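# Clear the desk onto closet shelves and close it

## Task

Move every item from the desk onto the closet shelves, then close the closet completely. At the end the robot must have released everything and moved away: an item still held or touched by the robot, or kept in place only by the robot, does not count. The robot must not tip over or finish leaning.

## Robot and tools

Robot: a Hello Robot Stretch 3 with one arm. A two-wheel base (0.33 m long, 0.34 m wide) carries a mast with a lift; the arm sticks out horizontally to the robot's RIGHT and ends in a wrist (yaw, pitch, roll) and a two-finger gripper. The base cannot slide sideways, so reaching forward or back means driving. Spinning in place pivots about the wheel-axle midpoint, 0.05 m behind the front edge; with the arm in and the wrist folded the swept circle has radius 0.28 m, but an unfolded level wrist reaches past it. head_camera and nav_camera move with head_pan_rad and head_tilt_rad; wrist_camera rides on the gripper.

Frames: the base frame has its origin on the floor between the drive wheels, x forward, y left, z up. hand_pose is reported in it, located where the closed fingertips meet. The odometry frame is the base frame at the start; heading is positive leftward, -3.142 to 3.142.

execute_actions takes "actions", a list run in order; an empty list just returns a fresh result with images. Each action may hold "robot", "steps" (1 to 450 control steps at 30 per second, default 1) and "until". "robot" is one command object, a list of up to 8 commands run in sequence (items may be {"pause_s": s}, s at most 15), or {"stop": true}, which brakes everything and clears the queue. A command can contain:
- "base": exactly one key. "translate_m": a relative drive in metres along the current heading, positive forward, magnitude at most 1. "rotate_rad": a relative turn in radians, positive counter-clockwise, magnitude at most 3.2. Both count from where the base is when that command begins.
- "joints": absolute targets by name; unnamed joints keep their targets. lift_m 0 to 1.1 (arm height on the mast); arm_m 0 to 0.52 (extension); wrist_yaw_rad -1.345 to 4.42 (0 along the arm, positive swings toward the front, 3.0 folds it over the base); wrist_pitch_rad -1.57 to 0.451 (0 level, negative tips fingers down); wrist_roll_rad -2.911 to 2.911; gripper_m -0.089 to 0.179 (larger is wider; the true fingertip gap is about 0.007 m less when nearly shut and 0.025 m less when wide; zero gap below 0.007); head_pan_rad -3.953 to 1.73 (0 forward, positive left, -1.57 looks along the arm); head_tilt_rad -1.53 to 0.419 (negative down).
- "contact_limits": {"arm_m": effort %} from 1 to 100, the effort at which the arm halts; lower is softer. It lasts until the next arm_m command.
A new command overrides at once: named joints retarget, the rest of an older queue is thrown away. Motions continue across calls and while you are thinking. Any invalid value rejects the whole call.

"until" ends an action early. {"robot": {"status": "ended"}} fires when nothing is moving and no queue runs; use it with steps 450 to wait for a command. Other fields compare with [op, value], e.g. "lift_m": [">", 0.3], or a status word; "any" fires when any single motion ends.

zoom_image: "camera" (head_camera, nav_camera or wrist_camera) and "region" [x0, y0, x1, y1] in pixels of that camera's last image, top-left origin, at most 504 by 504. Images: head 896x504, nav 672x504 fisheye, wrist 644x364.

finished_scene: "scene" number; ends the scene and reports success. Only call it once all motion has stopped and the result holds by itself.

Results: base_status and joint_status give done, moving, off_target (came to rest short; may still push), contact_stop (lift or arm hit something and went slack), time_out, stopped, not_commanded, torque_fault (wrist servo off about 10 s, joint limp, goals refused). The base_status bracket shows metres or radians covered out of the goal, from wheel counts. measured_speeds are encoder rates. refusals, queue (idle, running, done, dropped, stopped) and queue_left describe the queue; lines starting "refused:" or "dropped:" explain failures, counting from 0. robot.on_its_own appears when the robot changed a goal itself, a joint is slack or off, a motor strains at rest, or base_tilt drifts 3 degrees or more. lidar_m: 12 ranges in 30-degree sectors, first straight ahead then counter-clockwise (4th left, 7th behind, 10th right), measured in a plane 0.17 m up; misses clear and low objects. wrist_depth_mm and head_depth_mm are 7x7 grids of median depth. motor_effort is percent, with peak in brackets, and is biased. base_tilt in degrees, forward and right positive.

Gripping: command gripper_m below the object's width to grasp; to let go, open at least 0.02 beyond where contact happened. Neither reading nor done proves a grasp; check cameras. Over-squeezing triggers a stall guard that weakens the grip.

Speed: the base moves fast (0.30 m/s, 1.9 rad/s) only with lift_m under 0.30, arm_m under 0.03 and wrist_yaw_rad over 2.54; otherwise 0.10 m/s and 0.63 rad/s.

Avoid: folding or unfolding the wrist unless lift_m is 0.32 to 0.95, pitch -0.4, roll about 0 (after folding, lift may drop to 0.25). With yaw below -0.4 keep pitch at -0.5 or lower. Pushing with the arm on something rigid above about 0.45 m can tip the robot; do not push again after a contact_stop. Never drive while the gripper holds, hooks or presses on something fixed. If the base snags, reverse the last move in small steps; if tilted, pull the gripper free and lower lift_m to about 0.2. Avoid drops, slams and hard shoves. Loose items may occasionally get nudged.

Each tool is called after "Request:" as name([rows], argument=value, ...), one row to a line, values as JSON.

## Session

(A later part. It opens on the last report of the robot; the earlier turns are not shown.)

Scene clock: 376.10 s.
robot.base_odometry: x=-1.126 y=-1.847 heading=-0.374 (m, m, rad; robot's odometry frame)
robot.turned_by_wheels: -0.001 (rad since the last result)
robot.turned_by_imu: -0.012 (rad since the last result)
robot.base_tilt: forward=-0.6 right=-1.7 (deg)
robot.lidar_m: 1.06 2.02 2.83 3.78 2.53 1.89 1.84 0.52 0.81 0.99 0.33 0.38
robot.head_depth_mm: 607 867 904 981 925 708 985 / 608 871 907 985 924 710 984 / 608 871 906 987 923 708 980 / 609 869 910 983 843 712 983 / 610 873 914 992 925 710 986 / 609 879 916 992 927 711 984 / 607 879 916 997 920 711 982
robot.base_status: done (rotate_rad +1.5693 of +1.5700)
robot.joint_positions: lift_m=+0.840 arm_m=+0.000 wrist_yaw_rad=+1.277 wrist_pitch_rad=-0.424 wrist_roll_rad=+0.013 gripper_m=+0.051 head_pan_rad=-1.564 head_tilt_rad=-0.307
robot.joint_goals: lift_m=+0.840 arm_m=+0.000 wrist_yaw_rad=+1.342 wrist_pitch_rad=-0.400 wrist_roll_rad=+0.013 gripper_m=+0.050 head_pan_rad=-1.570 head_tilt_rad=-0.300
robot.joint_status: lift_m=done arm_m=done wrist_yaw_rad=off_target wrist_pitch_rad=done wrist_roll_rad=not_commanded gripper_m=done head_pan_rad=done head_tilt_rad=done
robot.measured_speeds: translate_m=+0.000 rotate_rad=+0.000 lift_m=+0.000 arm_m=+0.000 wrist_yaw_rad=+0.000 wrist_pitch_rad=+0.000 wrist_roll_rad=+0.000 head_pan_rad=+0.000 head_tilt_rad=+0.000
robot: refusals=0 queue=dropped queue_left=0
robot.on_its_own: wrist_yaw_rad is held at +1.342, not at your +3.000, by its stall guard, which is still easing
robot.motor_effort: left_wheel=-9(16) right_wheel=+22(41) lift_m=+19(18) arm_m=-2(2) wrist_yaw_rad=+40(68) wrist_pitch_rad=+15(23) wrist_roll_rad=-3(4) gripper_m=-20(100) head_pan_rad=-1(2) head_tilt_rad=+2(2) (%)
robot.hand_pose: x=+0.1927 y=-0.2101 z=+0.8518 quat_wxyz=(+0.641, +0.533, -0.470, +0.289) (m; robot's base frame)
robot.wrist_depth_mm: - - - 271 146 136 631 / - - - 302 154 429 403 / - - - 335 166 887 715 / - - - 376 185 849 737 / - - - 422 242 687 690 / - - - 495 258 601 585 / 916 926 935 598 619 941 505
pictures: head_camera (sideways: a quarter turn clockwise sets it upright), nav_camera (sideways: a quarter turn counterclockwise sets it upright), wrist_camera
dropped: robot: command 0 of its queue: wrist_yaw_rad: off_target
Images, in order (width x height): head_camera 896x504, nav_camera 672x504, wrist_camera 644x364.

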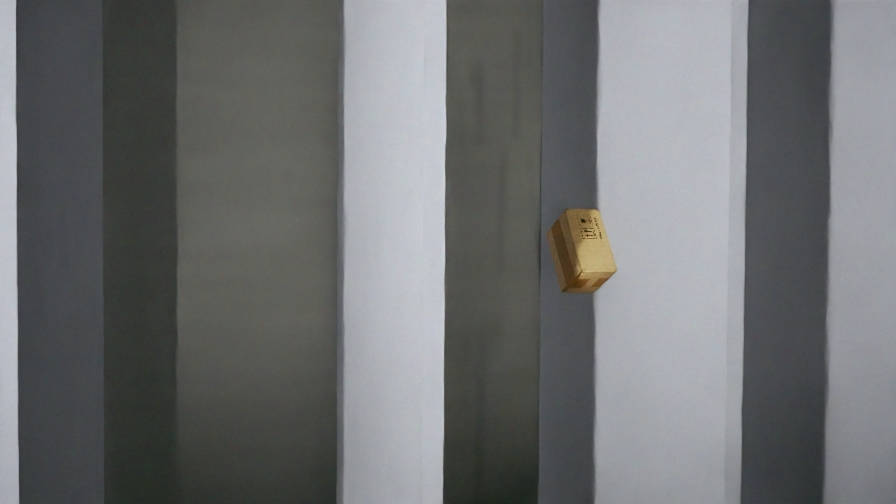

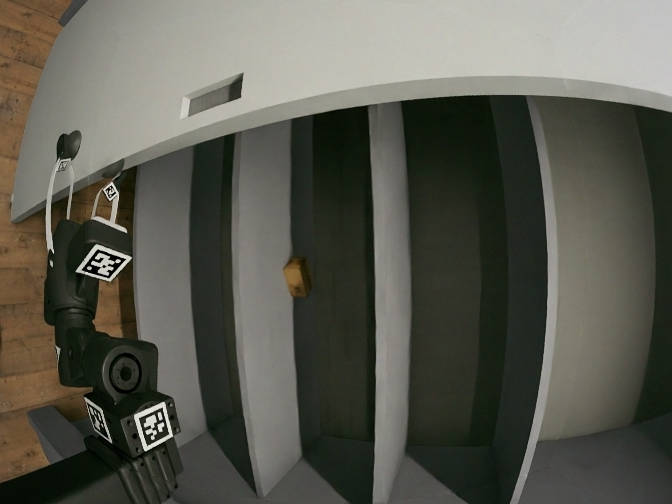

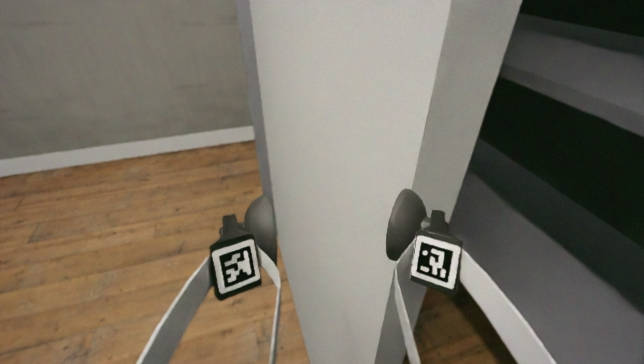

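Request:
execute_actions([
  {"robot":[{"joints":{"wrist_yaw_rad":0.5,"gripper_m":0.0}},{"base":{"translate_m":-0.1},"joints":{"wrist_pitch_rad":-1.4}},{"joints":{"wrist_yaw_rad":1.7}},{"base":{"rotate_rad":1.79},"joints":{"head_pan_rad":0,"head_tilt_rad":-0.6}},{"joints":{"wrist_pitch_rad":-0.4}},{"joints":{"wrist_yaw_rad":3.0}},{"joints":{"lift_m":0.27}},{"base":{"translate_m":1.0}}],"steps":450,"until":{"robot":{"status":"ended"}}},
  {"steps":450,"until":{"robot":{"status":"ended"}}},
  {"steps":10},
])

Scene clock: 403.97 s.
robot.base_odometry: x=-1.065 y=-0.823 heading=+1.416 (m, m, rad; robot's odometry frame)
robot.turned_by_wheels: +1.791 (rad since the last result)
robot.turned_by_imu: +1.806 (rad since the last result)
robot.base_tilt: forward=-0.5 right=-1.8 (deg)
robot.lidar_m: 2.57 1.71 1.49 1.49 1.72 1.21 1.35 1.42 2.29 2.28 2.65 2.38
robot.head_depth_mm: 2243 2509 2691 2184 1741 1449 1236 / 2296 2598 2749 2214 1753 1444 1238 / 2300 2643 2847 2189 1745 1449 1233 / 2356 2726 2830 2187 1730 1439 1233 / 2432 2848 2929 2215 1735 1443 1232 / 2492 2835 2798 2177 1741 1442 1231 / 2500 2652 2712 2215 1744 1450 1229
robot.base_status: done (translate_m +1.0000 of +1.0000)
robot.joint_positions: lift_m=+0.270 arm_m=+0.000 wrist_yaw_rad=+2.999 wrist_pitch_rad=-0.418 wrist_roll_rad=+0.011 gripper_m=+0.000 head_pan_rad=-0.007 head_tilt_rad=-0.593
robot.joint_goals: lift_m=+0.270 arm_m=+0.000 wrist_yaw_rad=+3.000 wrist_pitch_rad=-0.400 wrist_roll_rad=+0.011 gripper_m=+0.000 head_pan_rad=+0.000 head_tilt_rad=-0.600
robot.joint_status: lift_m=done arm_m=done wrist_yaw_rad=done wrist_pitch_rad=done wrist_roll_rad=not_commanded gripper_m=done head_pan_rad=done head_tilt_rad=done
robot.measured_speeds: translate_m=+0.000 rotate_rad=+0.000 lift_m=+0.000 arm_m=+0.000 wrist_yaw_rad=+0.000 wrist_pitch_rad=+0.000 wrist_roll_rad=+0.000 head_pan_rad=+0.000 head_tilt_rad=+0.000
robot: refusals=0 queue=done queue_left=0
robot.motor_effort: left_wheel=-3(9) right_wheel=+2(23) lift_m=+17(20) arm_m=-2(2) wrist_yaw_rad=+0(41) wrist_pitch_rad=+11(14) wrist_roll_rad=-3(4) gripper_m=-3(98) head_pan_rad=+2(30) head_tilt_rad=-2(16) (%)
robot.hand_pose: x=+0.0107 y=+0.0768 z=+0.2831 quat_wxyz=(+0.197, +0.704, +0.096, +0.676) (m; robot's base frame)
robot.wrist_depth_mm: - - - - - - - / - - - - - - - / 895 861 882 878 851 876 878 / 671 678 668 684 669 671 657 / 553 552 - - 555 541 549 / 460 481 - - 473 464 469 / - - - - 400 405 401
pictures: head_camera (sideways: a quarter turn clockwise sets it upright), nav_camera (sideways: a quarter turn counterclockwise sets it upright), wrist_camera
Images, in order (width x height): head_camera 896x504, nav_camera 672x504, wrist_camera 644x364.

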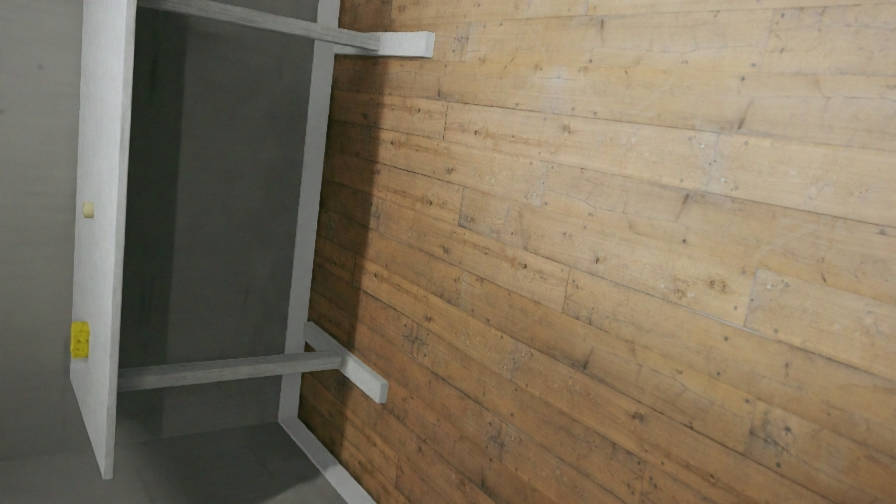

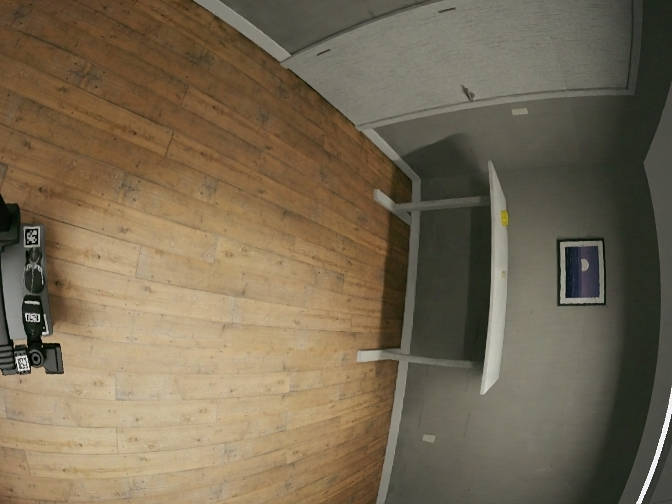

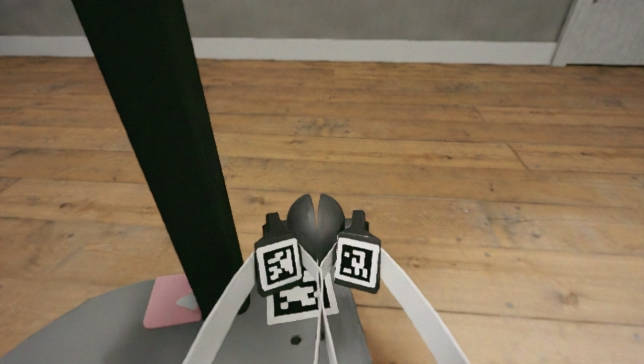

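Request:
execute_actions([
  {"robot":[{"base":{"rotate_rad":-0.05}},{"base":{"translate_m":1.0}},{"base":{"translate_m":0.6},"joints":{"lift_m":0.9}},{"joints":{"lift_m":0.94}},{"base":{"rotate_rad":1.43},"joints":{"wrist_yaw_rad":1.6,"head_pan_rad":-1.4,"head_tilt_rad":-0.6}},{"joints":{"lift_m":1.1,"wrist_pitch_rad":-0.2}},{"joints":{"wrist_yaw_rad":0.0,"gripper_m":0.15}}],"steps":450,"until":{"robot":{"status":"ended"}}},
  {"steps":450,"until":{"robot":{"status":"ended"}}},
  {"steps":10},
])

Scene clock: 430.57 s.
robot.base_odometry: x=-0.741 y=+0.744 heading=+2.796 (m, m, rad; robot's odometry frame)
robot.turned_by_wheels: +1.380 (rad since the last result)
robot.turned_by_imu: +1.401 (rad since the last result)
robot.base_tilt: forward=-0.5 right=-1.7 (deg)
robot.lidar_m: 1.12 1.20 1.78 2.77 2.98 2.69 2.63 1.64 0.97 1.26 1.04 1.13
robot.head_depth_mm: - - - - - 1392 1231 / 1035 1062 934 - 1619 1446 1235 / 1066 1143 818 586 1653 1453 1230 / 1088 1161 735 585 1668 1452 1238 / 1113 1183 787 608 1698 1457 1234 / 1140 1213 791 633 1737 1443 1239 / 1169 1225 792 633 1357 1405 1236
robot.base_status: done (rotate_rad +1.4299 of +1.4300)
robot.joint_positions: lift_m=+1.099 arm_m=+0.000 wrist_yaw_rad=+0.003 wrist_pitch_rad=-0.220 wrist_roll_rad=+0.010 gripper_m=+0.150 head_pan_rad=-1.393 head_tilt_rad=-0.594
robot.joint_goals: lift_m=+1.100 arm_m=+0.000 wrist_yaw_rad=+0.000 wrist_pitch_rad=-0.200 wrist_roll_rad=+0.010 gripper_m=+0.150 head_pan_rad=-1.400 head_tilt_rad=-0.600
robot.joint_status: lift_m=done arm_m=done wrist_yaw_rad=done wrist_pitch_rad=done wrist_roll_rad=not_commanded gripper_m=done head_pan_rad=done head_tilt_rad=done
robot.measured_speeds: translate_m=+0.000 rotate_rad=+0.000 lift_m=+0.000 arm_m=+0.000 wrist_yaw_rad=+0.000 wrist_pitch_rad=+0.000 wrist_roll_rad=+0.000 head_pan_rad=+0.000 head_tilt_rad=+0.000
robot: refusals=0 queue=done queue_left=0
robot.motor_effort: left_wheel=-3(10) right_wheel=+3(4) lift_m=+43(43) arm_m=-2(2) wrist_yaw_rad=-2(1) wrist_pitch_rad=+12(13) wrist_roll_rad=-2(3) gripper_m=+1(100) head_pan_rad=-1(25) head_tilt_rad=-2(3) (%)
robot.hand_pose: x=-0.0209 y=-0.3901 z=+1.1588 quat_wxyz=(+0.699, +0.078, -0.706, -0.077) (m; robot's base frame)
robot.wrist_depth_mm: 928 895 864 881 859 820 856 / - 998 958 962 913 905 881 / - - - - 974 953 945 / 723 663 727 711 689 703 695 / 532 559 534 522 518 539 512 / 428 - 423 418 410 397 412 / 352 349 346 346 345 340 335
pictures: head_camera (sideways: a quarter turn clockwise sets it upright), nav_camera (sideways: a quarter turn counterclockwise sets it upright), wrist_camera
Images, in order (width x height): head_camera 896x504, nav_camera 672x504, wrist_camera 644x364.

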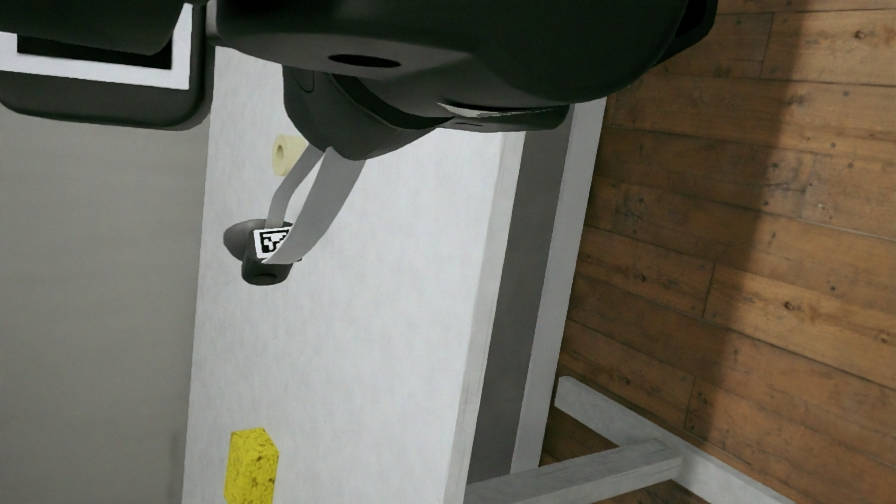

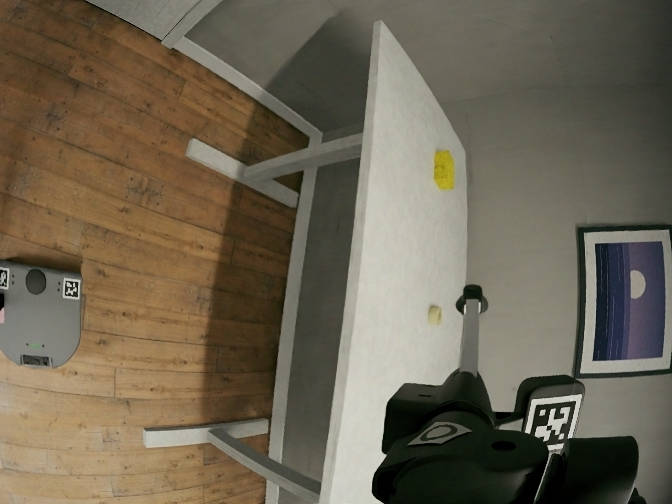

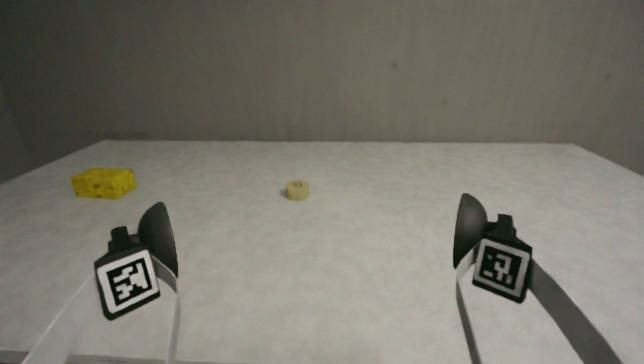

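Request:
execute_actions([
  {"robot":[{"base":{"translate_m":0.04},"joints":{"arm_m":0.42,"wrist_pitch_rad":-0.3}},{"joints":{"lift_m":0.96}}],"steps":450,"until":{"robot":{"status":"ended"}}},
  {"steps":15},
])

Scene clock: 440.47 s.
robot.base_odometry: x=-0.778 y=+0.757 heading=+2.796 (m, m, rad; robot's odometry frame)
robot.turned_by_wheels: +0.000 (rad since the last result)
robot.turned_by_imu: +0.002 (rad since the last result)
robot.base_tilt: forward=-0.6 right=-1.7 (deg)
robot.lidar_m: 1.08 1.15 1.72 2.77 2.97 2.73 2.67 1.64 0.99 1.26 1.02 1.08
robot.head_depth_mm: 1021 - 717 583 1593 1442 1237 / 1044 1114 717 585 1608 1439 1233 / 1061 1137 752 584 1657 1452 1239 / 1093 1155 787 606 1672 1446 1241 / 1121 1194 791 605 1686 1452 1237 / 1149 1214 790 632 1713 1447 1242 / 1177 1219 789 657 1311 1405 1229
robot.base_status: done (translate_m +0.0400 of +0.0400)
robot.joint_positions: lift_m=+0.961 arm_m=+0.420 wrist_yaw_rad=+0.001 wrist_pitch_rad=-0.314 wrist_roll_rad=+0.010 gripper_m=+0.150 head_pan_rad=-1.393 head_tilt_rad=-0.594
robot.joint_goals: lift_m=+0.960 arm_m=+0.420 wrist_yaw_rad=+0.000 wrist_pitch_rad=-0.300 wrist_roll_rad=+0.010 gripper_m=+0.150 head_pan_rad=-1.400 head_tilt_rad=-0.600
robot.joint_status: lift_m=done arm_m=done wrist_yaw_rad=done wrist_pitch_rad=done wrist_roll_rad=not_commanded gripper_m=done head_pan_rad=done head_tilt_rad=done
robot.measured_speeds: translate_m=+0.000 rotate_rad=+0.000 lift_m=+0.000 arm_m=+0.000 wrist_yaw_rad=+0.000 wrist_pitch_rad=+0.000 wrist_roll_rad=+0.000 head_pan_rad=+0.000 head_tilt_rad=+0.000
robot: refusals=0 queue=done queue_left=0
robot.motor_effort: left_wheel=-3(4) right_wheel=+2(6) lift_m=+17(42) arm_m=+3(2) wrist_yaw_rad=-2(2) wrist_pitch_rad=+8(11) wrist_roll_rad=-2(2) gripper_m=+1(1) head_pan_rad=-1(2) head_tilt_rad=-2(2) (%)
robot.hand_pose: x=-0.0212 y=-0.8008 z=+0.9971 quat_wxyz=(+0.695, +0.111, -0.702, -0.111) (m; robot's base frame)
robot.wrist_depth_mm: 542 540 528 521 517 506 510 / 582 575 573 567 556 552 542 / 440 431 434 421 426 420 421 / 311 307 308 307 303 304 302 / 242 252 239 210 236 246 236 / 198 - 196 194 194 187 193 / - 165 165 164 164 164 163
pictures: head_camera (sideways: a quarter turn clockwise sets it upright), nav_camera (sideways: a quarter turn counterclockwise sets it upright), wrist_camera
Images, in order (width x height): head_camera 896x504, nav_camera 672x504, wrist_camera 644x364.

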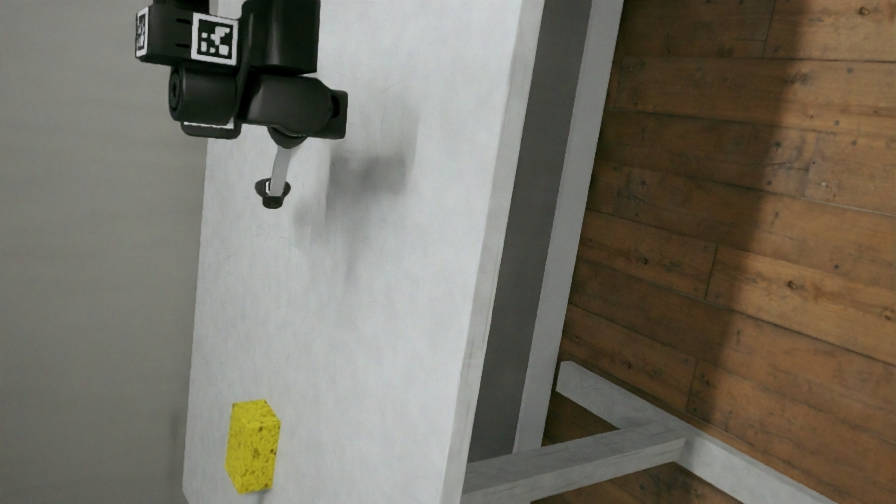

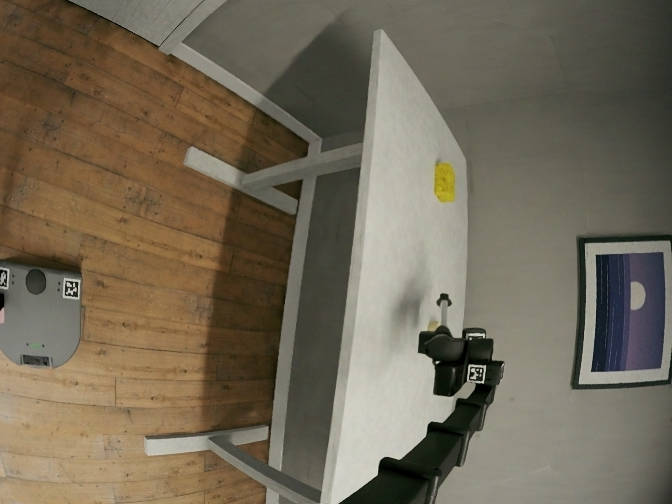

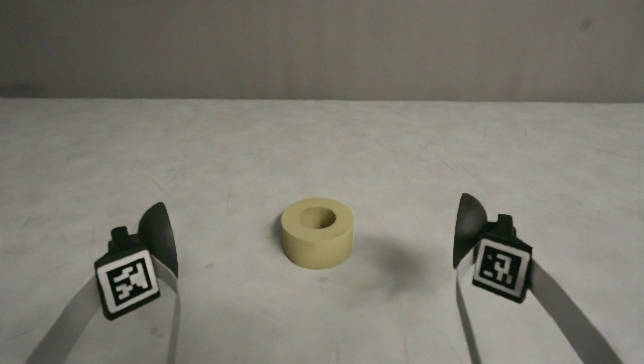

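Request:
execute_actions([
  {"robot":[{"joints":{"lift_m":0.93}},{"joints":{"arm_m":0.49}}],"steps":450,"until":{"robot":{"status":"ended"}}},
  {"steps":15},
])

Scene clock: 445.43 s.
robot.base_odometry: x=-0.778 y=+0.757 heading=+2.796 (m, m, rad; robot's odometry frame)
robot.turned_by_wheels: +0.000 (rad since the last result)
robot.turned_by_imu: +0.001 (rad since the last result)
robot.base_tilt: forward=-0.6 right=-1.7 (deg)
robot.lidar_m: 1.08 1.15 1.71 2.77 2.97 2.72 2.67 1.65 0.99 1.26 1.02 1.08
robot.head_depth_mm: 1024 1084 753 585 1576 1441 1227 / 1046 1111 717 584 1609 1448 1238 / 1070 1135 771 585 1642 1442 1236 / 1095 1147 792 608 1677 1443 1239 / 1116 1184 789 607 1696 1433 1238 / 1146 1208 788 631 1720 1465 1238 / 1171 1221 791 659 1315 1399 1232
robot.base_status: done (translate_m +0.0400 of +0.0400)
robot.joint_positions: lift_m=+0.931 arm_m=+0.490 wrist_yaw_rad=+0.001 wrist_pitch_rad=-0.314 wrist_roll_rad=+0.010 gripper_m=+0.150 head_pan_rad=-1.393 head_tilt_rad=-0.594
robot.joint_goals: lift_m=+0.930 arm_m=+0.490 wrist_yaw_rad=+0.000 wrist_pitch_rad=-0.300 wrist_roll_rad=+0.010 gripper_m=+0.150 head_pan_rad=-1.400 head_tilt_rad=-0.600
robot.joint_status: lift_m=done arm_m=done wrist_yaw_rad=done wrist_pitch_rad=done wrist_roll_rad=not_commanded gripper_m=done head_pan_rad=done head_tilt_rad=done
robot.measured_speeds: translate_m=+0.000 rotate_rad=+0.000 lift_m=+0.000 arm_m=+0.000 wrist_yaw_rad=+0.000 wrist_pitch_rad=+0.000 wrist_roll_rad=+0.000 head_pan_rad=+0.000 head_tilt_rad=+0.000
robot: refusals=0 queue=done queue_left=0
robot.motor_effort: left_wheel=-3(2) right_wheel=+2(2) lift_m=+17(17) arm_m=+4(5) wrist_yaw_rad=-1(2) wrist_pitch_rad=+9(8) wrist_roll_rad=-3(2) gripper_m=+0(1) head_pan_rad=-2(2) head_tilt_rad=-3(2) (%)
robot.hand_pose: x=-0.0212 y=-0.8708 z=+0.9670 quat_wxyz=(+0.695, +0.111, -0.702, -0.111) (m; robot's base frame)
robot.wrist_depth_mm: 481 473 468 459 449 448 442 / 514 501 488 492 482 479 466 / 355 349 348 341 341 339 337 / 249 250 248 246 244 243 242 / 194 202 192 154 190 198 190 / 161 - 157 126 157 150 155 / - 133 133 129 132 132 131
pictures: head_camera (sideways: a quarter turn clockwise sets it upright), nav_camera (sideways: a quarter turn counterclockwise sets it upright), wrist_camera
Images, in order (width x height): head_camera 896x504, nav_camera 672x504, wrist_camera 644x364.

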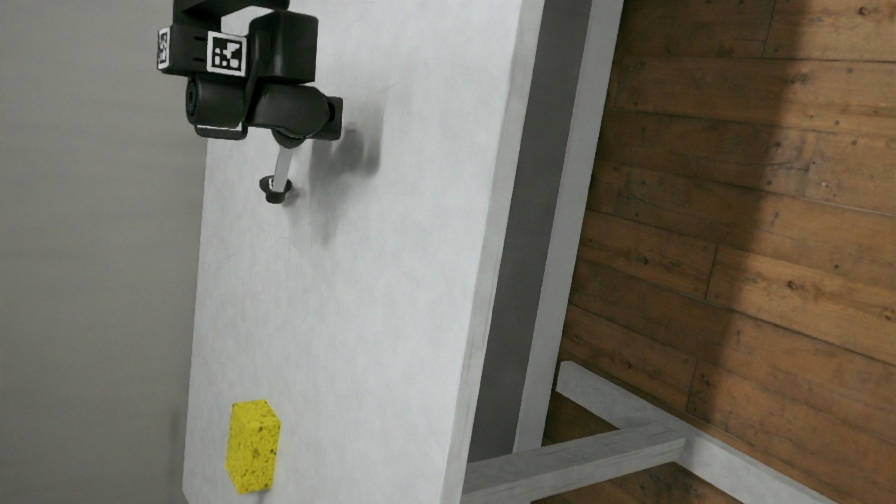

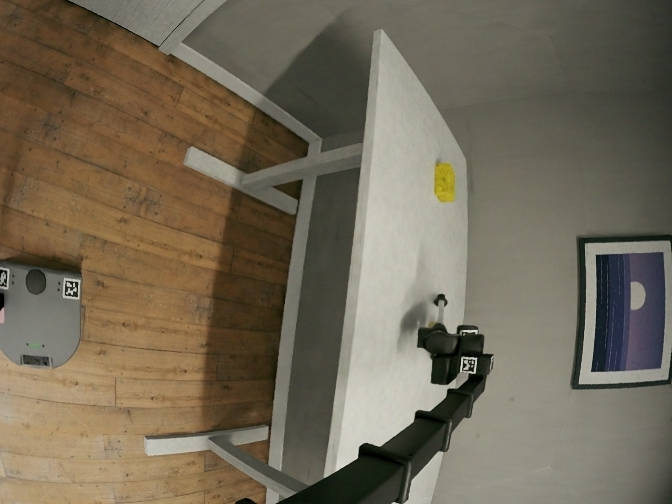

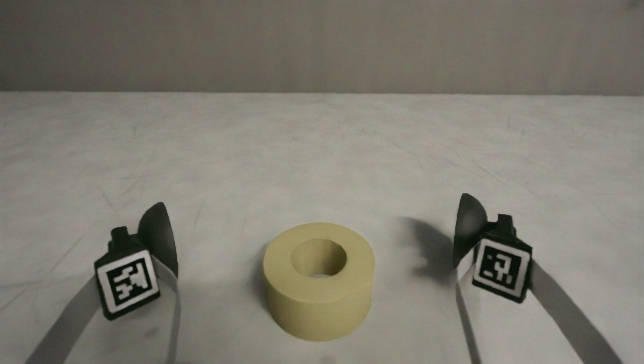

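Request:
execute_actions([
  {"robot":[{"joints":{"lift_m":0.917,"arm_m":0.47}},{"joints":{"gripper_m":0.03}},{"joints":{"lift_m":1.0}}],"steps":450,"until":{"robot":{"status":"ended"}}},
  {"steps":25},
])

Scene clock: 455.00 s.
robot.base_odometry: x=-0.778 y=+0.757 heading=+2.796 (m, m, rad; robot's odometry frame)
robot.turned_by_wheels: +0.000 (rad since the last result)
robot.turned_by_imu: +0.001 (rad since the last result)
robot.base_tilt: forward=-0.6 right=-1.7 (deg)
robot.lidar_m: 1.08 1.15 1.72 2.77 2.98 2.72 2.67 1.65 0.99 1.26 1.02 1.09
robot.head_depth_mm: 1004 - 792 583 1579 1445 1233 / 1036 - 792 584 1600 1453 1230 / 1071 1135 790 586 1661 1451 1236 / 1102 1158 791 608 1670 1444 1231 / 1122 1184 790 606 1707 1435 1239 / 1140 1210 791 629 1705 1452 1233 / 1172 1223 794 657 1317 1414 1240
robot.base_status: done (translate_m +0.0400 of +0.0400)
robot.joint_positions: lift_m=+0.999 arm_m=+0.470 wrist_yaw_rad=-0.002 wrist_pitch_rad=-0.316 wrist_roll_rad=+0.008 gripper_m=+0.031 head_pan_rad=-1.393 head_tilt_rad=-0.594
robot.joint_goals: lift_m=+1.000 arm_m=+0.470 wrist_yaw_rad=+0.000 wrist_pitch_rad=-0.300 wrist_roll_rad=+0.008 gripper_m=+0.030 head_pan_rad=-1.400 head_tilt_rad=-0.600
robot.joint_status: lift_m=done arm_m=done wrist_yaw_rad=done wrist_pitch_rad=done wrist_roll_rad=not_commanded gripper_m=done head_pan_rad=done head_tilt_rad=done
robot.measured_speeds: translate_m=+0.000 rotate_rad=+0.000 lift_m=+0.000 arm_m=+0.000 wrist_yaw_rad=+0.000 wrist_pitch_rad=+0.000 wrist_roll_rad=+0.000 head_pan_rad=+0.000 head_tilt_rad=+0.000
robot: refusals=0 queue=done queue_left=0
robot.motor_effort: left_wheel=-3(4) right_wheel=+3(5) lift_m=+43(45) arm_m=-2(5) wrist_yaw_rad=+1(1) wrist_pitch_rad=+9(22) wrist_roll_rad=-1(2) gripper_m=-13(100) head_pan_rad=-1(2) head_tilt_rad=-2(2) (%)
robot.hand_pose: x=-0.0221 y=-0.8514 z=+1.0357 quat_wxyz=(+0.696, +0.110, -0.701, -0.113) (m; robot's base frame)
robot.wrist_depth_mm: 493 486 479 473 464 466 451 / 527 534 516 518 507 494 487 / 542 543 521 543 542 531 524 / 379 385 380 379 377 373 373 / 299 297 304 163 300 290 294 / 245 244 230 135 234 243 238 / 205 207 207 205 204 204 203
pictures: head_camera (sideways: a quarter turn clockwise sets it upright), nav_camera (sideways: a quarter turn counterclockwise sets it upright), wrist_camera
Images, in order (width x height): head_camera 896x504, nav_camera 672x504, wrist_camera 644x364.

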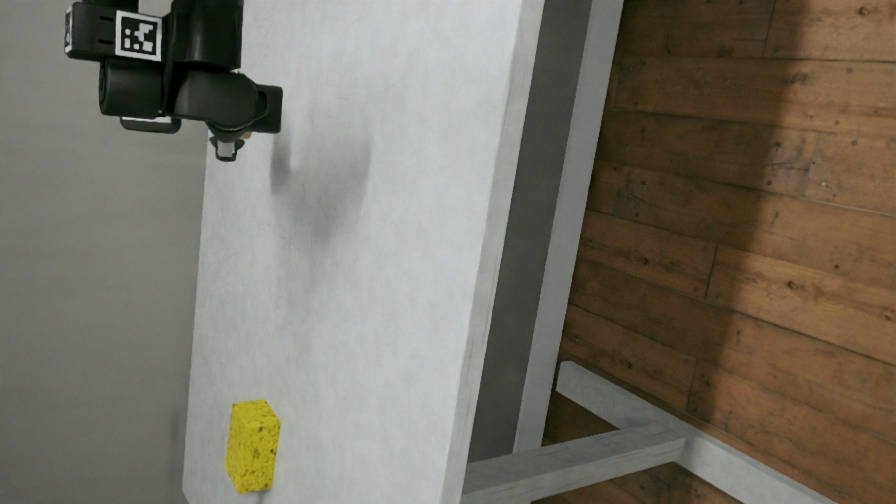

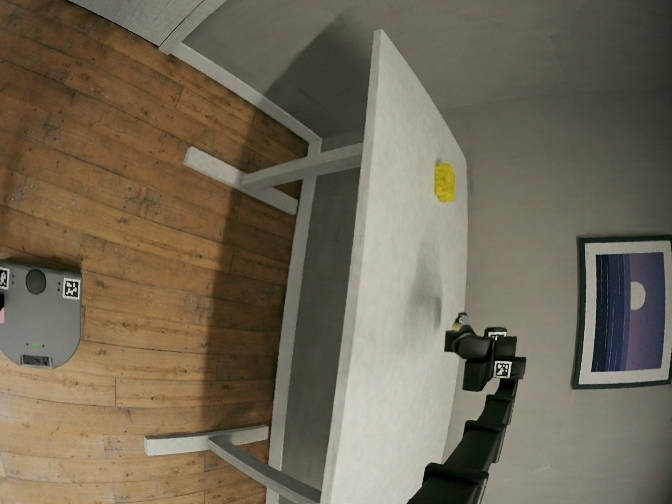

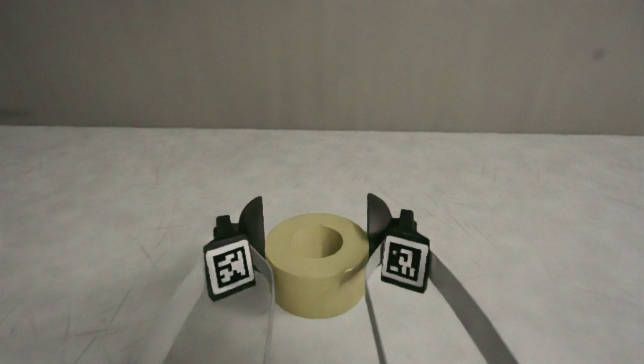

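Request:
execute_actions([
  {"robot":[{"joints":{"arm_m":0.0,"lift_m":1.02}},{"base":{"rotate_rad":1.765},"joints":{"head_pan_rad":0,"head_tilt_rad":-0.4}},{"base":{"translate_m":1.0}},{"base":{"translate_m":1.0}}],"steps":450,"until":{"robot":{"status":"ended"}}},
  {"steps":450,"until":{"robot":{"status":"ended"}}},
  {"steps":10},
])

Scene clock: 489.60 s.
robot.base_odometry: x=-1.080 y=-1.220 heading=-1.722 (m, m, rad; robot's odometry frame)
robot.turned_by_wheels: +1.765 (rad since the last result)
robot.turned_by_imu: +1.790 (rad since the last result)
robot.base_tilt: forward=-0.5 right=-2.6 (deg)
robot.lidar_m: 0.95 1.04 2.10 2.10 2.49 2.72 2.98 1.89 1.67 1.67 0.97 0.89
robot.head_depth_mm: 1286 1347 1466 1603 1485 1689 1386 / 1317 1392 1507 1635 1533 1693 1387 / 1357 1419 1528 1690 1549 1685 1381 / 1388 1459 1577 1738 1602 1710 1382 / 1384 1477 1534 1698 1115 1238 1318 / 783 843 920 998 1102 1224 1336 / 805 867 944 1037 1147 1275 1375
robot.base_status: moving (translate_m +1.0000 of +1.0000)
robot.joint_positions: lift_m=+1.019 arm_m=+0.000 wrist_yaw_rad=-0.001 wrist_pitch_rad=-0.317 wrist_roll_rad=+0.008 gripper_m=+0.031 head_pan_rad=-0.007 head_tilt_rad=-0.408
robot.joint_goals: lift_m=+1.020 arm_m=+0.000 wrist_yaw_rad=+0.000 wrist_pitch_rad=-0.300 wrist_roll_rad=+0.008 gripper_m=+0.030 head_pan_rad=+0.000 head_tilt_rad=-0.400
robot.joint_status: lift_m=done arm_m=done wrist_yaw_rad=done wrist_pitch_rad=done wrist_roll_rad=not_commanded gripper_m=done head_pan_rad=done head_tilt_rad=done
robot.measured_speeds: translate_m=+0.000 rotate_rad=+0.000 lift_m=+0.000 arm_m=+0.000 wrist_yaw_rad=+0.000 wrist_pitch_rad=+0.000 wrist_roll_rad=+0.000 head_pan_rad=+0.000 head_tilt_rad=+0.000
robot: refusals=0 queue=running queue_left=0
robot.motor_effort: left_wheel=-3(7) right_wheel=+4(5) lift_m=+43(46) arm_m=-3(5) wrist_yaw_rad=+0(1) wrist_pitch_rad=+10(10) wrist_roll_rad=-1(1) gripper_m=-14(14) head_pan_rad=+3(28) head_tilt_rad=+4(17) (%)
robot.hand_pose: x=-0.0218 y=-0.3813 z=+1.0554 quat_wxyz=(+0.696, +0.111, -0.701, -0.113) (m; robot's base frame)
robot.wrist_depth_mm: - - - - - - - / - - - - - - - / - - - - - - - / - - - - - - - / - - - 162 - - - / - - - 134 - - - / - - - - - - -
pictures: head_camera (sideways: a quarter turn clockwise sets it upright), nav_camera (sideways: a quarter turn counterclockwise sets it upright), wrist_camera
Images, in order (width x height): head_camera 896x504, nav_camera 672x504, wrist_camera 644x364.

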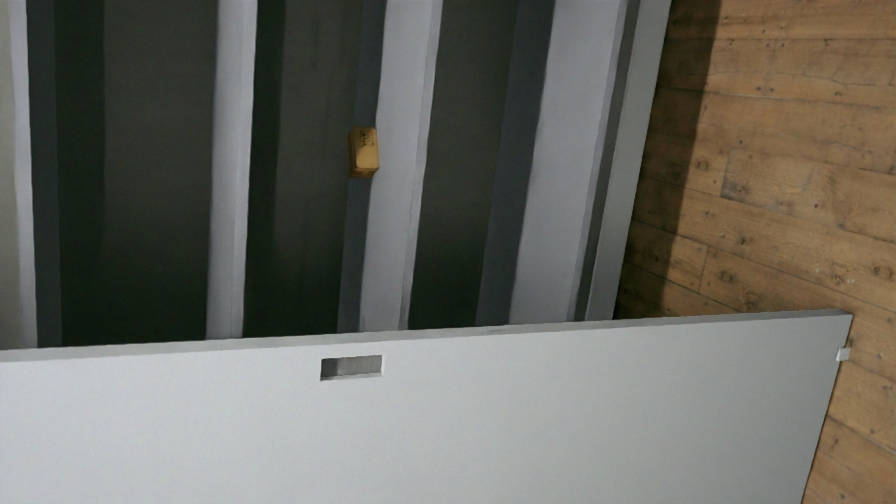

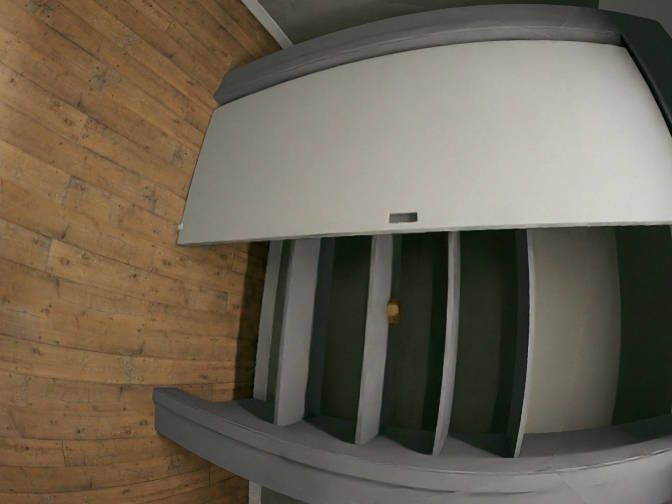

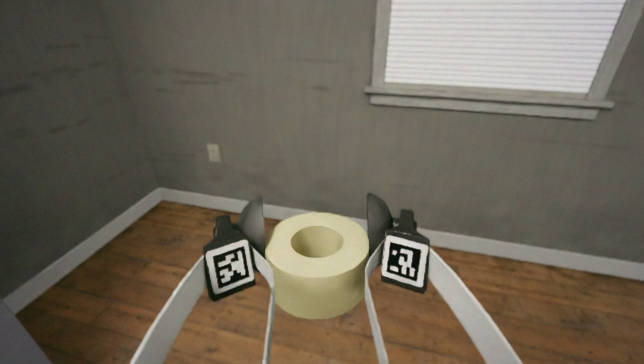

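Request:
execute_actions([
  {"robot":[{"base":{"rotate_rad":-0.35},"joints":{"lift_m":0.91}},{"base":{"translate_m":0.58}},{"base":{"rotate_rad":1.65},"joints":{"head_pan_rad":-1.57,"head_tilt_rad":-0.5}}],"steps":450,"until":{"robot":{"status":"ended"}}},
  {"steps":450,"until":{"robot":{"status":"ended"}}},
  {"steps":10},
])

Scene clock: 508.33 s.
robot.base_odometry: x=-1.358 y=-1.728 heading=-0.423 (m, m, rad; robot's odometry frame)
robot.turned_by_wheels: +1.300 (rad since the last result)
robot.turned_by_imu: +0.678 (rad since the last result)
robot.base_tilt: forward=-0.6 right=-1.8 (deg)
robot.lidar_m: 0.59 1.11 2.24 2.92 3.69 2.36 1.67 1.57 0.52 0.38 0.87 1.10
robot.head_depth_mm: 396 1456 1696 1911 1929 1630 - / 368 405 451 509 582 1589 - / 343 374 414 463 524 - - / 306 333 366 404 452 493 571 / 302 331 365 409 470 550 668 / 348 391 452 799 962 1016 1278 / 666 715 899 916 1181 1012 1273
robot.base_status: done (rotate_rad +1.6495 of +1.6500)
robot.joint_positions: lift_m=+0.911 arm_m=+0.000 wrist_yaw_rad=-0.089 wrist_pitch_rad=-0.325 wrist_roll_rad=+0.007 gripper_m=+0.031 head_pan_rad=-1.563 head_tilt_rad=-0.494
robot.joint_goals: lift_m=+0.910 arm_m=+0.000 wrist_yaw_rad=-0.064 wrist_pitch_rad=-0.300 wrist_roll_rad=+0.007 gripper_m=+0.030 head_pan_rad=-1.570 head_tilt_rad=-0.500
robot.joint_status: lift_m=done arm_m=done wrist_yaw_rad=done wrist_pitch_rad=done wrist_roll_rad=not_commanded gripper_m=done head_pan_rad=done head_tilt_rad=done
robot.measured_speeds: translate_m=+0.000 rotate_rad=+0.000 lift_m=+0.000 arm_m=+0.000 wrist_yaw_rad=+0.000 wrist_pitch_rad=+0.000 wrist_roll_rad=+0.000 head_pan_rad=+0.000 head_tilt_rad=+0.000
robot: refusals=0 queue=done queue_left=0
robot.on_its_own: wrist_yaw_rad is held at -0.064, not at your +0.000, by its stall guard, which is still easing
robot.motor_effort: left_wheel=-7(16) right_wheel=+14(30) lift_m=+16(41) arm_m=+3(2) wrist_yaw_rad=+14(33) wrist_pitch_rad=+15(15) wrist_roll_rad=-1(1) gripper_m=-17(20) head_pan_rad=-2(28) head_tilt_rad=-3(12) (%)
robot.hand_pose: x=-0.0423 y=-0.3788 z=+0.9444 quat_wxyz=(+0.690, +0.083, -0.704, -0.146) (m; robot's base frame)
robot.wrist_depth_mm: 605 116 130 176 227 - - / 659 128 138 189 253 - - / 591 150 147 208 - - - / 425 222 159 228 - - - / 764 819 164 162 - - - / 731 720 199 134 - - - / 640 630 221 320 - - -
pictures: head_camera (sideways: a quarter turn clockwise sets it upright), nav_camera (sideways: a quarter turn counterclockwise sets it upright), wrist_camera
Images, in order (width x height): head_camera 896x504, nav_camera 672x504, wrist_camera 644x364.

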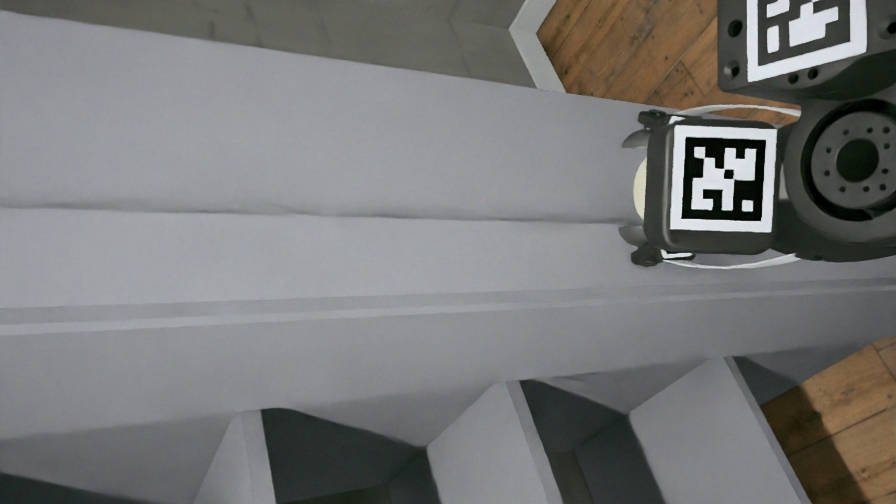

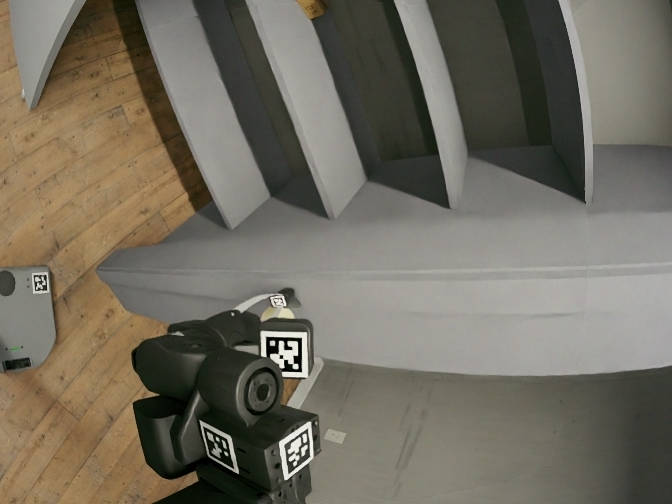

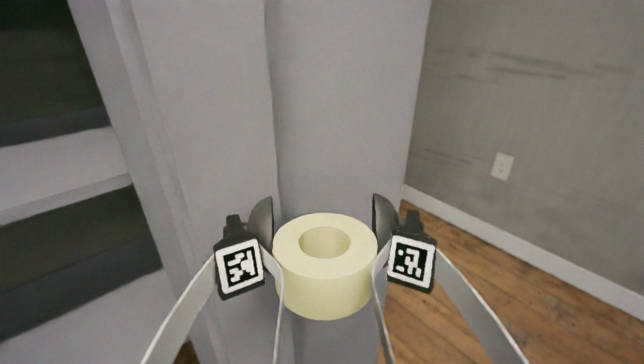

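Request:
execute_actions([
  {"robot":[{"base":{"rotate_rad":-0.45}},{"joints":{"wrist_yaw_rad":0.0,"head_pan_rad":-0.6,"head_tilt_rad":-0.7}}],"steps":450,"until":{"robot":{"status":"ended"}}},
  {"steps":10},
])

Scene clock: 514.63 s.
robot.base_odometry: x=-1.358 y=-1.728 heading=-0.872 (m, m, rad; robot's odometry frame)
robot.turned_by_wheels: -0.450 (rad since the last result)
robot.turned_by_imu: -0.450 (rad since the last result)
robot.base_tilt: forward=-0.6 right=-1.7 (deg)
robot.lidar_m: 1.12 0.59 1.35 2.29 3.14 3.69 2.23 1.63 1.57 0.48 0.38 1.08
robot.head_depth_mm: 624 683 469 482 513 588 828 / 666 909 834 989 1017 719 815 / 667 1026 863 1248 1087 1369 1160 / 665 1020 865 1212 1088 1355 1185 / 668 1021 865 1219 1089 1359 1186 / 664 1011 861 1219 1088 1363 1181 / 666 998 865 1219 1058 1366 1187
robot.base_status: done (rotate_rad -0.4499 of -0.4500)
robot.joint_positions: lift_m=+0.911 arm_m=+0.000 wrist_yaw_rad=-0.003 wrist_pitch_rad=-0.323 wrist_roll_rad=+0.007 gripper_m=+0.031 head_pan_rad=-0.607 head_tilt_rad=-0.691
robot.joint_goals: lift_m=+0.910 arm_m=+0.000 wrist_yaw_rad=+0.000 wrist_pitch_rad=-0.300 wrist_roll_rad=+0.007 gripper_m=+0.030 head_pan_rad=-0.600 head_tilt_rad=-0.700
robot.joint_status: lift_m=done arm_m=done wrist_yaw_rad=done wrist_pitch_rad=done wrist_roll_rad=not_commanded gripper_m=done head_pan_rad=done head_tilt_rad=done
robot.measured_speeds: translate_m=+0.000 rotate_rad=+0.000 lift_m=+0.000 arm_m=+0.000 wrist_yaw_rad=+0.000 wrist_pitch_rad=+0.000 wrist_roll_rad=+0.000 head_pan_rad=+0.000 head_tilt_rad=+0.000
robot: refusals=0 queue=done queue_left=0
robot.motor_effort: left_wheel=+3(7) right_wheel=-4(15) lift_m=+17(17) arm_m=+2(3) wrist_yaw_rad=+1(16) wrist_pitch_rad=+14(17) wrist_roll_rad=-1(1) gripper_m=-14(17) head_pan_rad=+3(29) head_tilt_rad=-3(16) (%)
robot.hand_pose: x=-0.0221 y=-0.3801 z=+0.9451 quat_wxyz=(+0.695, +0.112, -0.700, -0.115) (m; robot's base frame)
robot.wrist_depth_mm: 182 217 - - - - 926 / 189 227 - - - - - / 196 237 - - - - - / 201 247 - - - - - / 206 258 319 162 - - - / 214 268 - 135 - - - / 221 267 406 - - - -
pictures: head_camera (sideways: a quarter turn clockwise sets it upright), nav_camera (sideways: a quarter turn counterclockwise sets it upright), wrist_camera
Images, in order (width x height): head_camera 896x504, nav_camera 672x504, wrist_camera 644x364.

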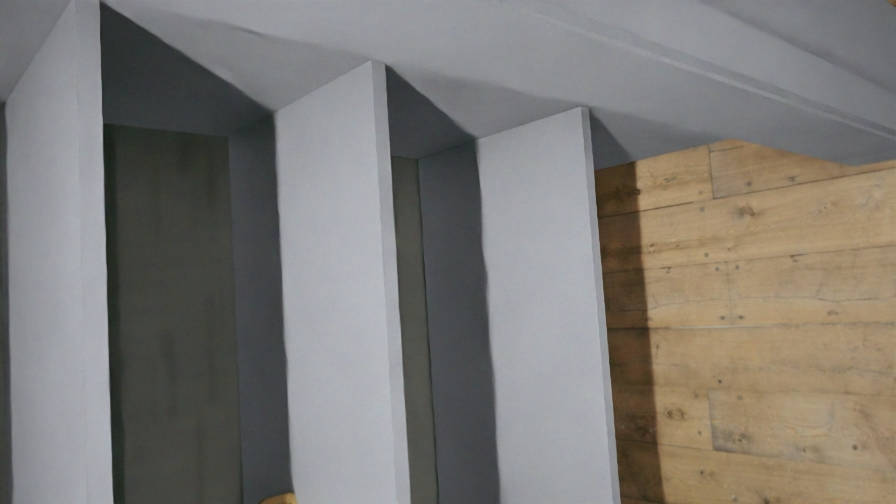

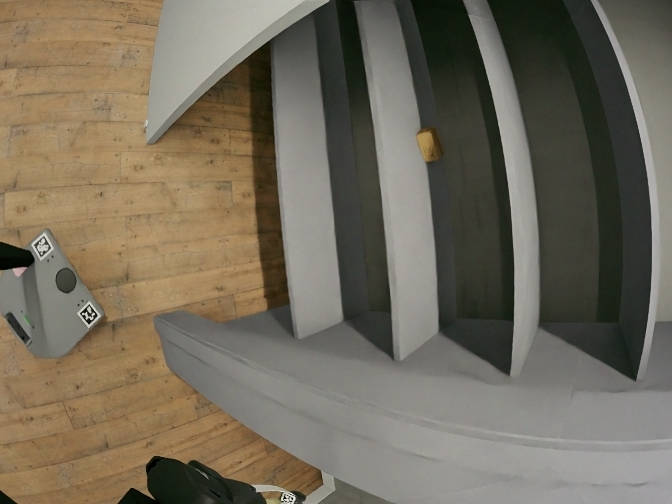

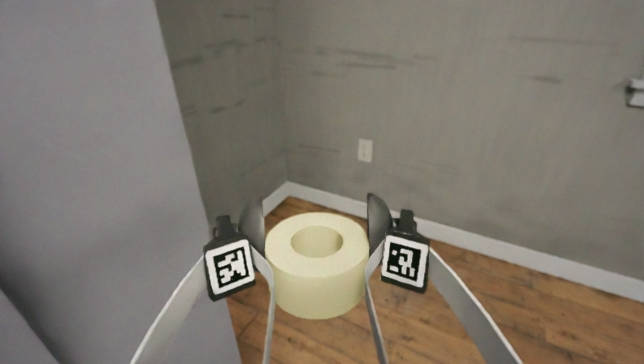

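Request:
execute_actions([
  {"robot":[{"base":{"translate_m":-0.25}},{"joints":{"wrist_pitch_rad":-1.4}},{"joints":{"wrist_yaw_rad":1.6}},{"base":{"rotate_rad":0.5}},{"base":{"translate_m":0.46}},{"base":{"rotate_rad":0.47},"joints":{"head_pan_rad":-1.57,"head_tilt_rad":-0.5}}],"steps":450,"until":{"robot":{"status":"ended"}}},
  {"steps":450,"until":{"robot":{"status":"ended"}}},
  {"steps":10},
])

Scene clock: 537.43 s.
robot.base_odometry: x=-1.091 y=-1.704 heading=+0.098 (m, m, rad; robot's odometry frame)
robot.turned_by_wheels: +0.970 (rad since the last result)
robot.turned_by_imu: +0.976 (rad since the last result)
robot.base_tilt: forward=-0.6 right=-1.7 (deg)
robot.lidar_m: 1.08 1.97 2.55 3.71 2.81 1.95 1.84 0.56 0.61 1.06 0.40 0.45
robot.head_depth_mm: 902 813 1090 894 1205 1050 - / 892 811 1072 897 1205 1034 - / 887 810 1063 895 1207 1029 - / 879 811 1055 891 1161 1030 1298 / 872 814 1052 895 1166 1005 1299 / 866 810 1035 897 1162 1002 1298 / 859 810 1031 892 1165 1000 1302
robot.base_status: done (rotate_rad +0.4699 of +0.4700)
robot.joint_positions: lift_m=+0.911 arm_m=+0.000 wrist_yaw_rad=+1.598 wrist_pitch_rad=-1.399 wrist_roll_rad=+0.007 gripper_m=+0.031 head_pan_rad=-1.563 head_tilt_rad=-0.507
robot.joint_goals: lift_m=+0.910 arm_m=+0.000 wrist_yaw_rad=+1.600 wrist_pitch_rad=-1.400 wrist_roll_rad=+0.007 gripper_m=+0.030 head_pan_rad=-1.570 head_tilt_rad=-0.500
robot.joint_status: lift_m=done arm_m=done wrist_yaw_rad=done wrist_pitch_rad=done wrist_roll_rad=not_commanded gripper_m=done head_pan_rad=done head_tilt_rad=done
robot.measured_speeds: translate_m=+0.000 rotate_rad=+0.000 lift_m=+0.000 arm_m=+0.000 wrist_yaw_rad=+0.000 wrist_pitch_rad=+0.000 wrist_roll_rad=+0.000 head_pan_rad=+0.000 head_tilt_rad=+0.000
robot: refusals=0 queue=done queue_left=0
robot.motor_effort: left_wheel=-2(8) right_wheel=+3(9) lift_m=+17(17) arm_m=+2(3) wrist_yaw_rad=+1(3) wrist_pitch_rad=-1(13) wrist_roll_rad=-1(1) gripper_m=-14(14) head_pan_rad=-1(27) head_tilt_rad=+3(14) (%)
robot.hand_pose: x=-0.0013 y=-0.1444 z=+0.7926 quat_wxyz=(+0.704, +0.705, -0.054, +0.067) (m; robot's base frame)
robot.wrist_depth_mm: 873 898 888 917 523 946 912 / 888 909 921 915 950 922 895 / 900 934 937 891 958 964 957 / 893 929 - 916 957 999 955 / 863 918 - 162 943 989 944 / 902 914 932 135 949 955 953 / 940 945 933 942 886 - 893
pictures: head_camera (sideways: a quarter turn clockwise sets it upright), nav_camera (sideways: a quarter turn counterclockwise sets it upright), wrist_camera
Images, in order (width x height): head_camera 896x504, nav_camera 672x504, wrist_camera 644x364.

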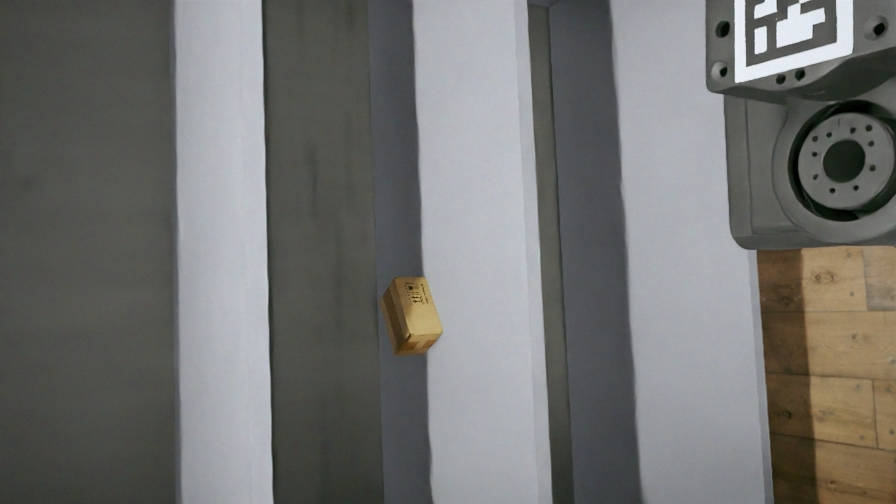

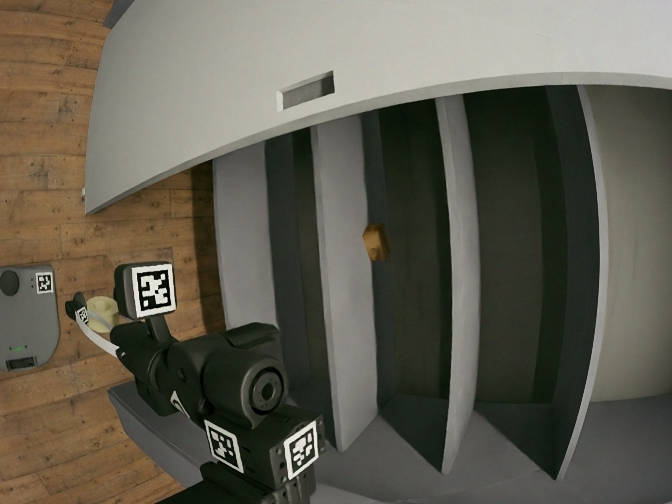

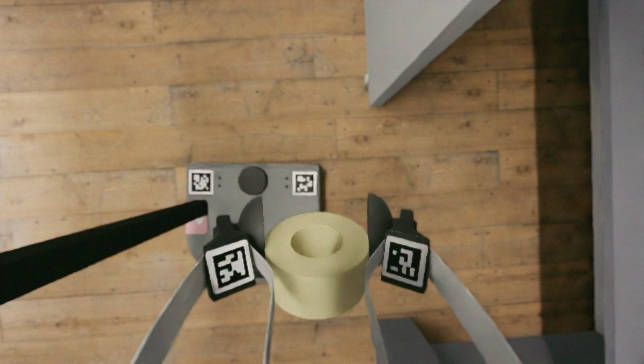

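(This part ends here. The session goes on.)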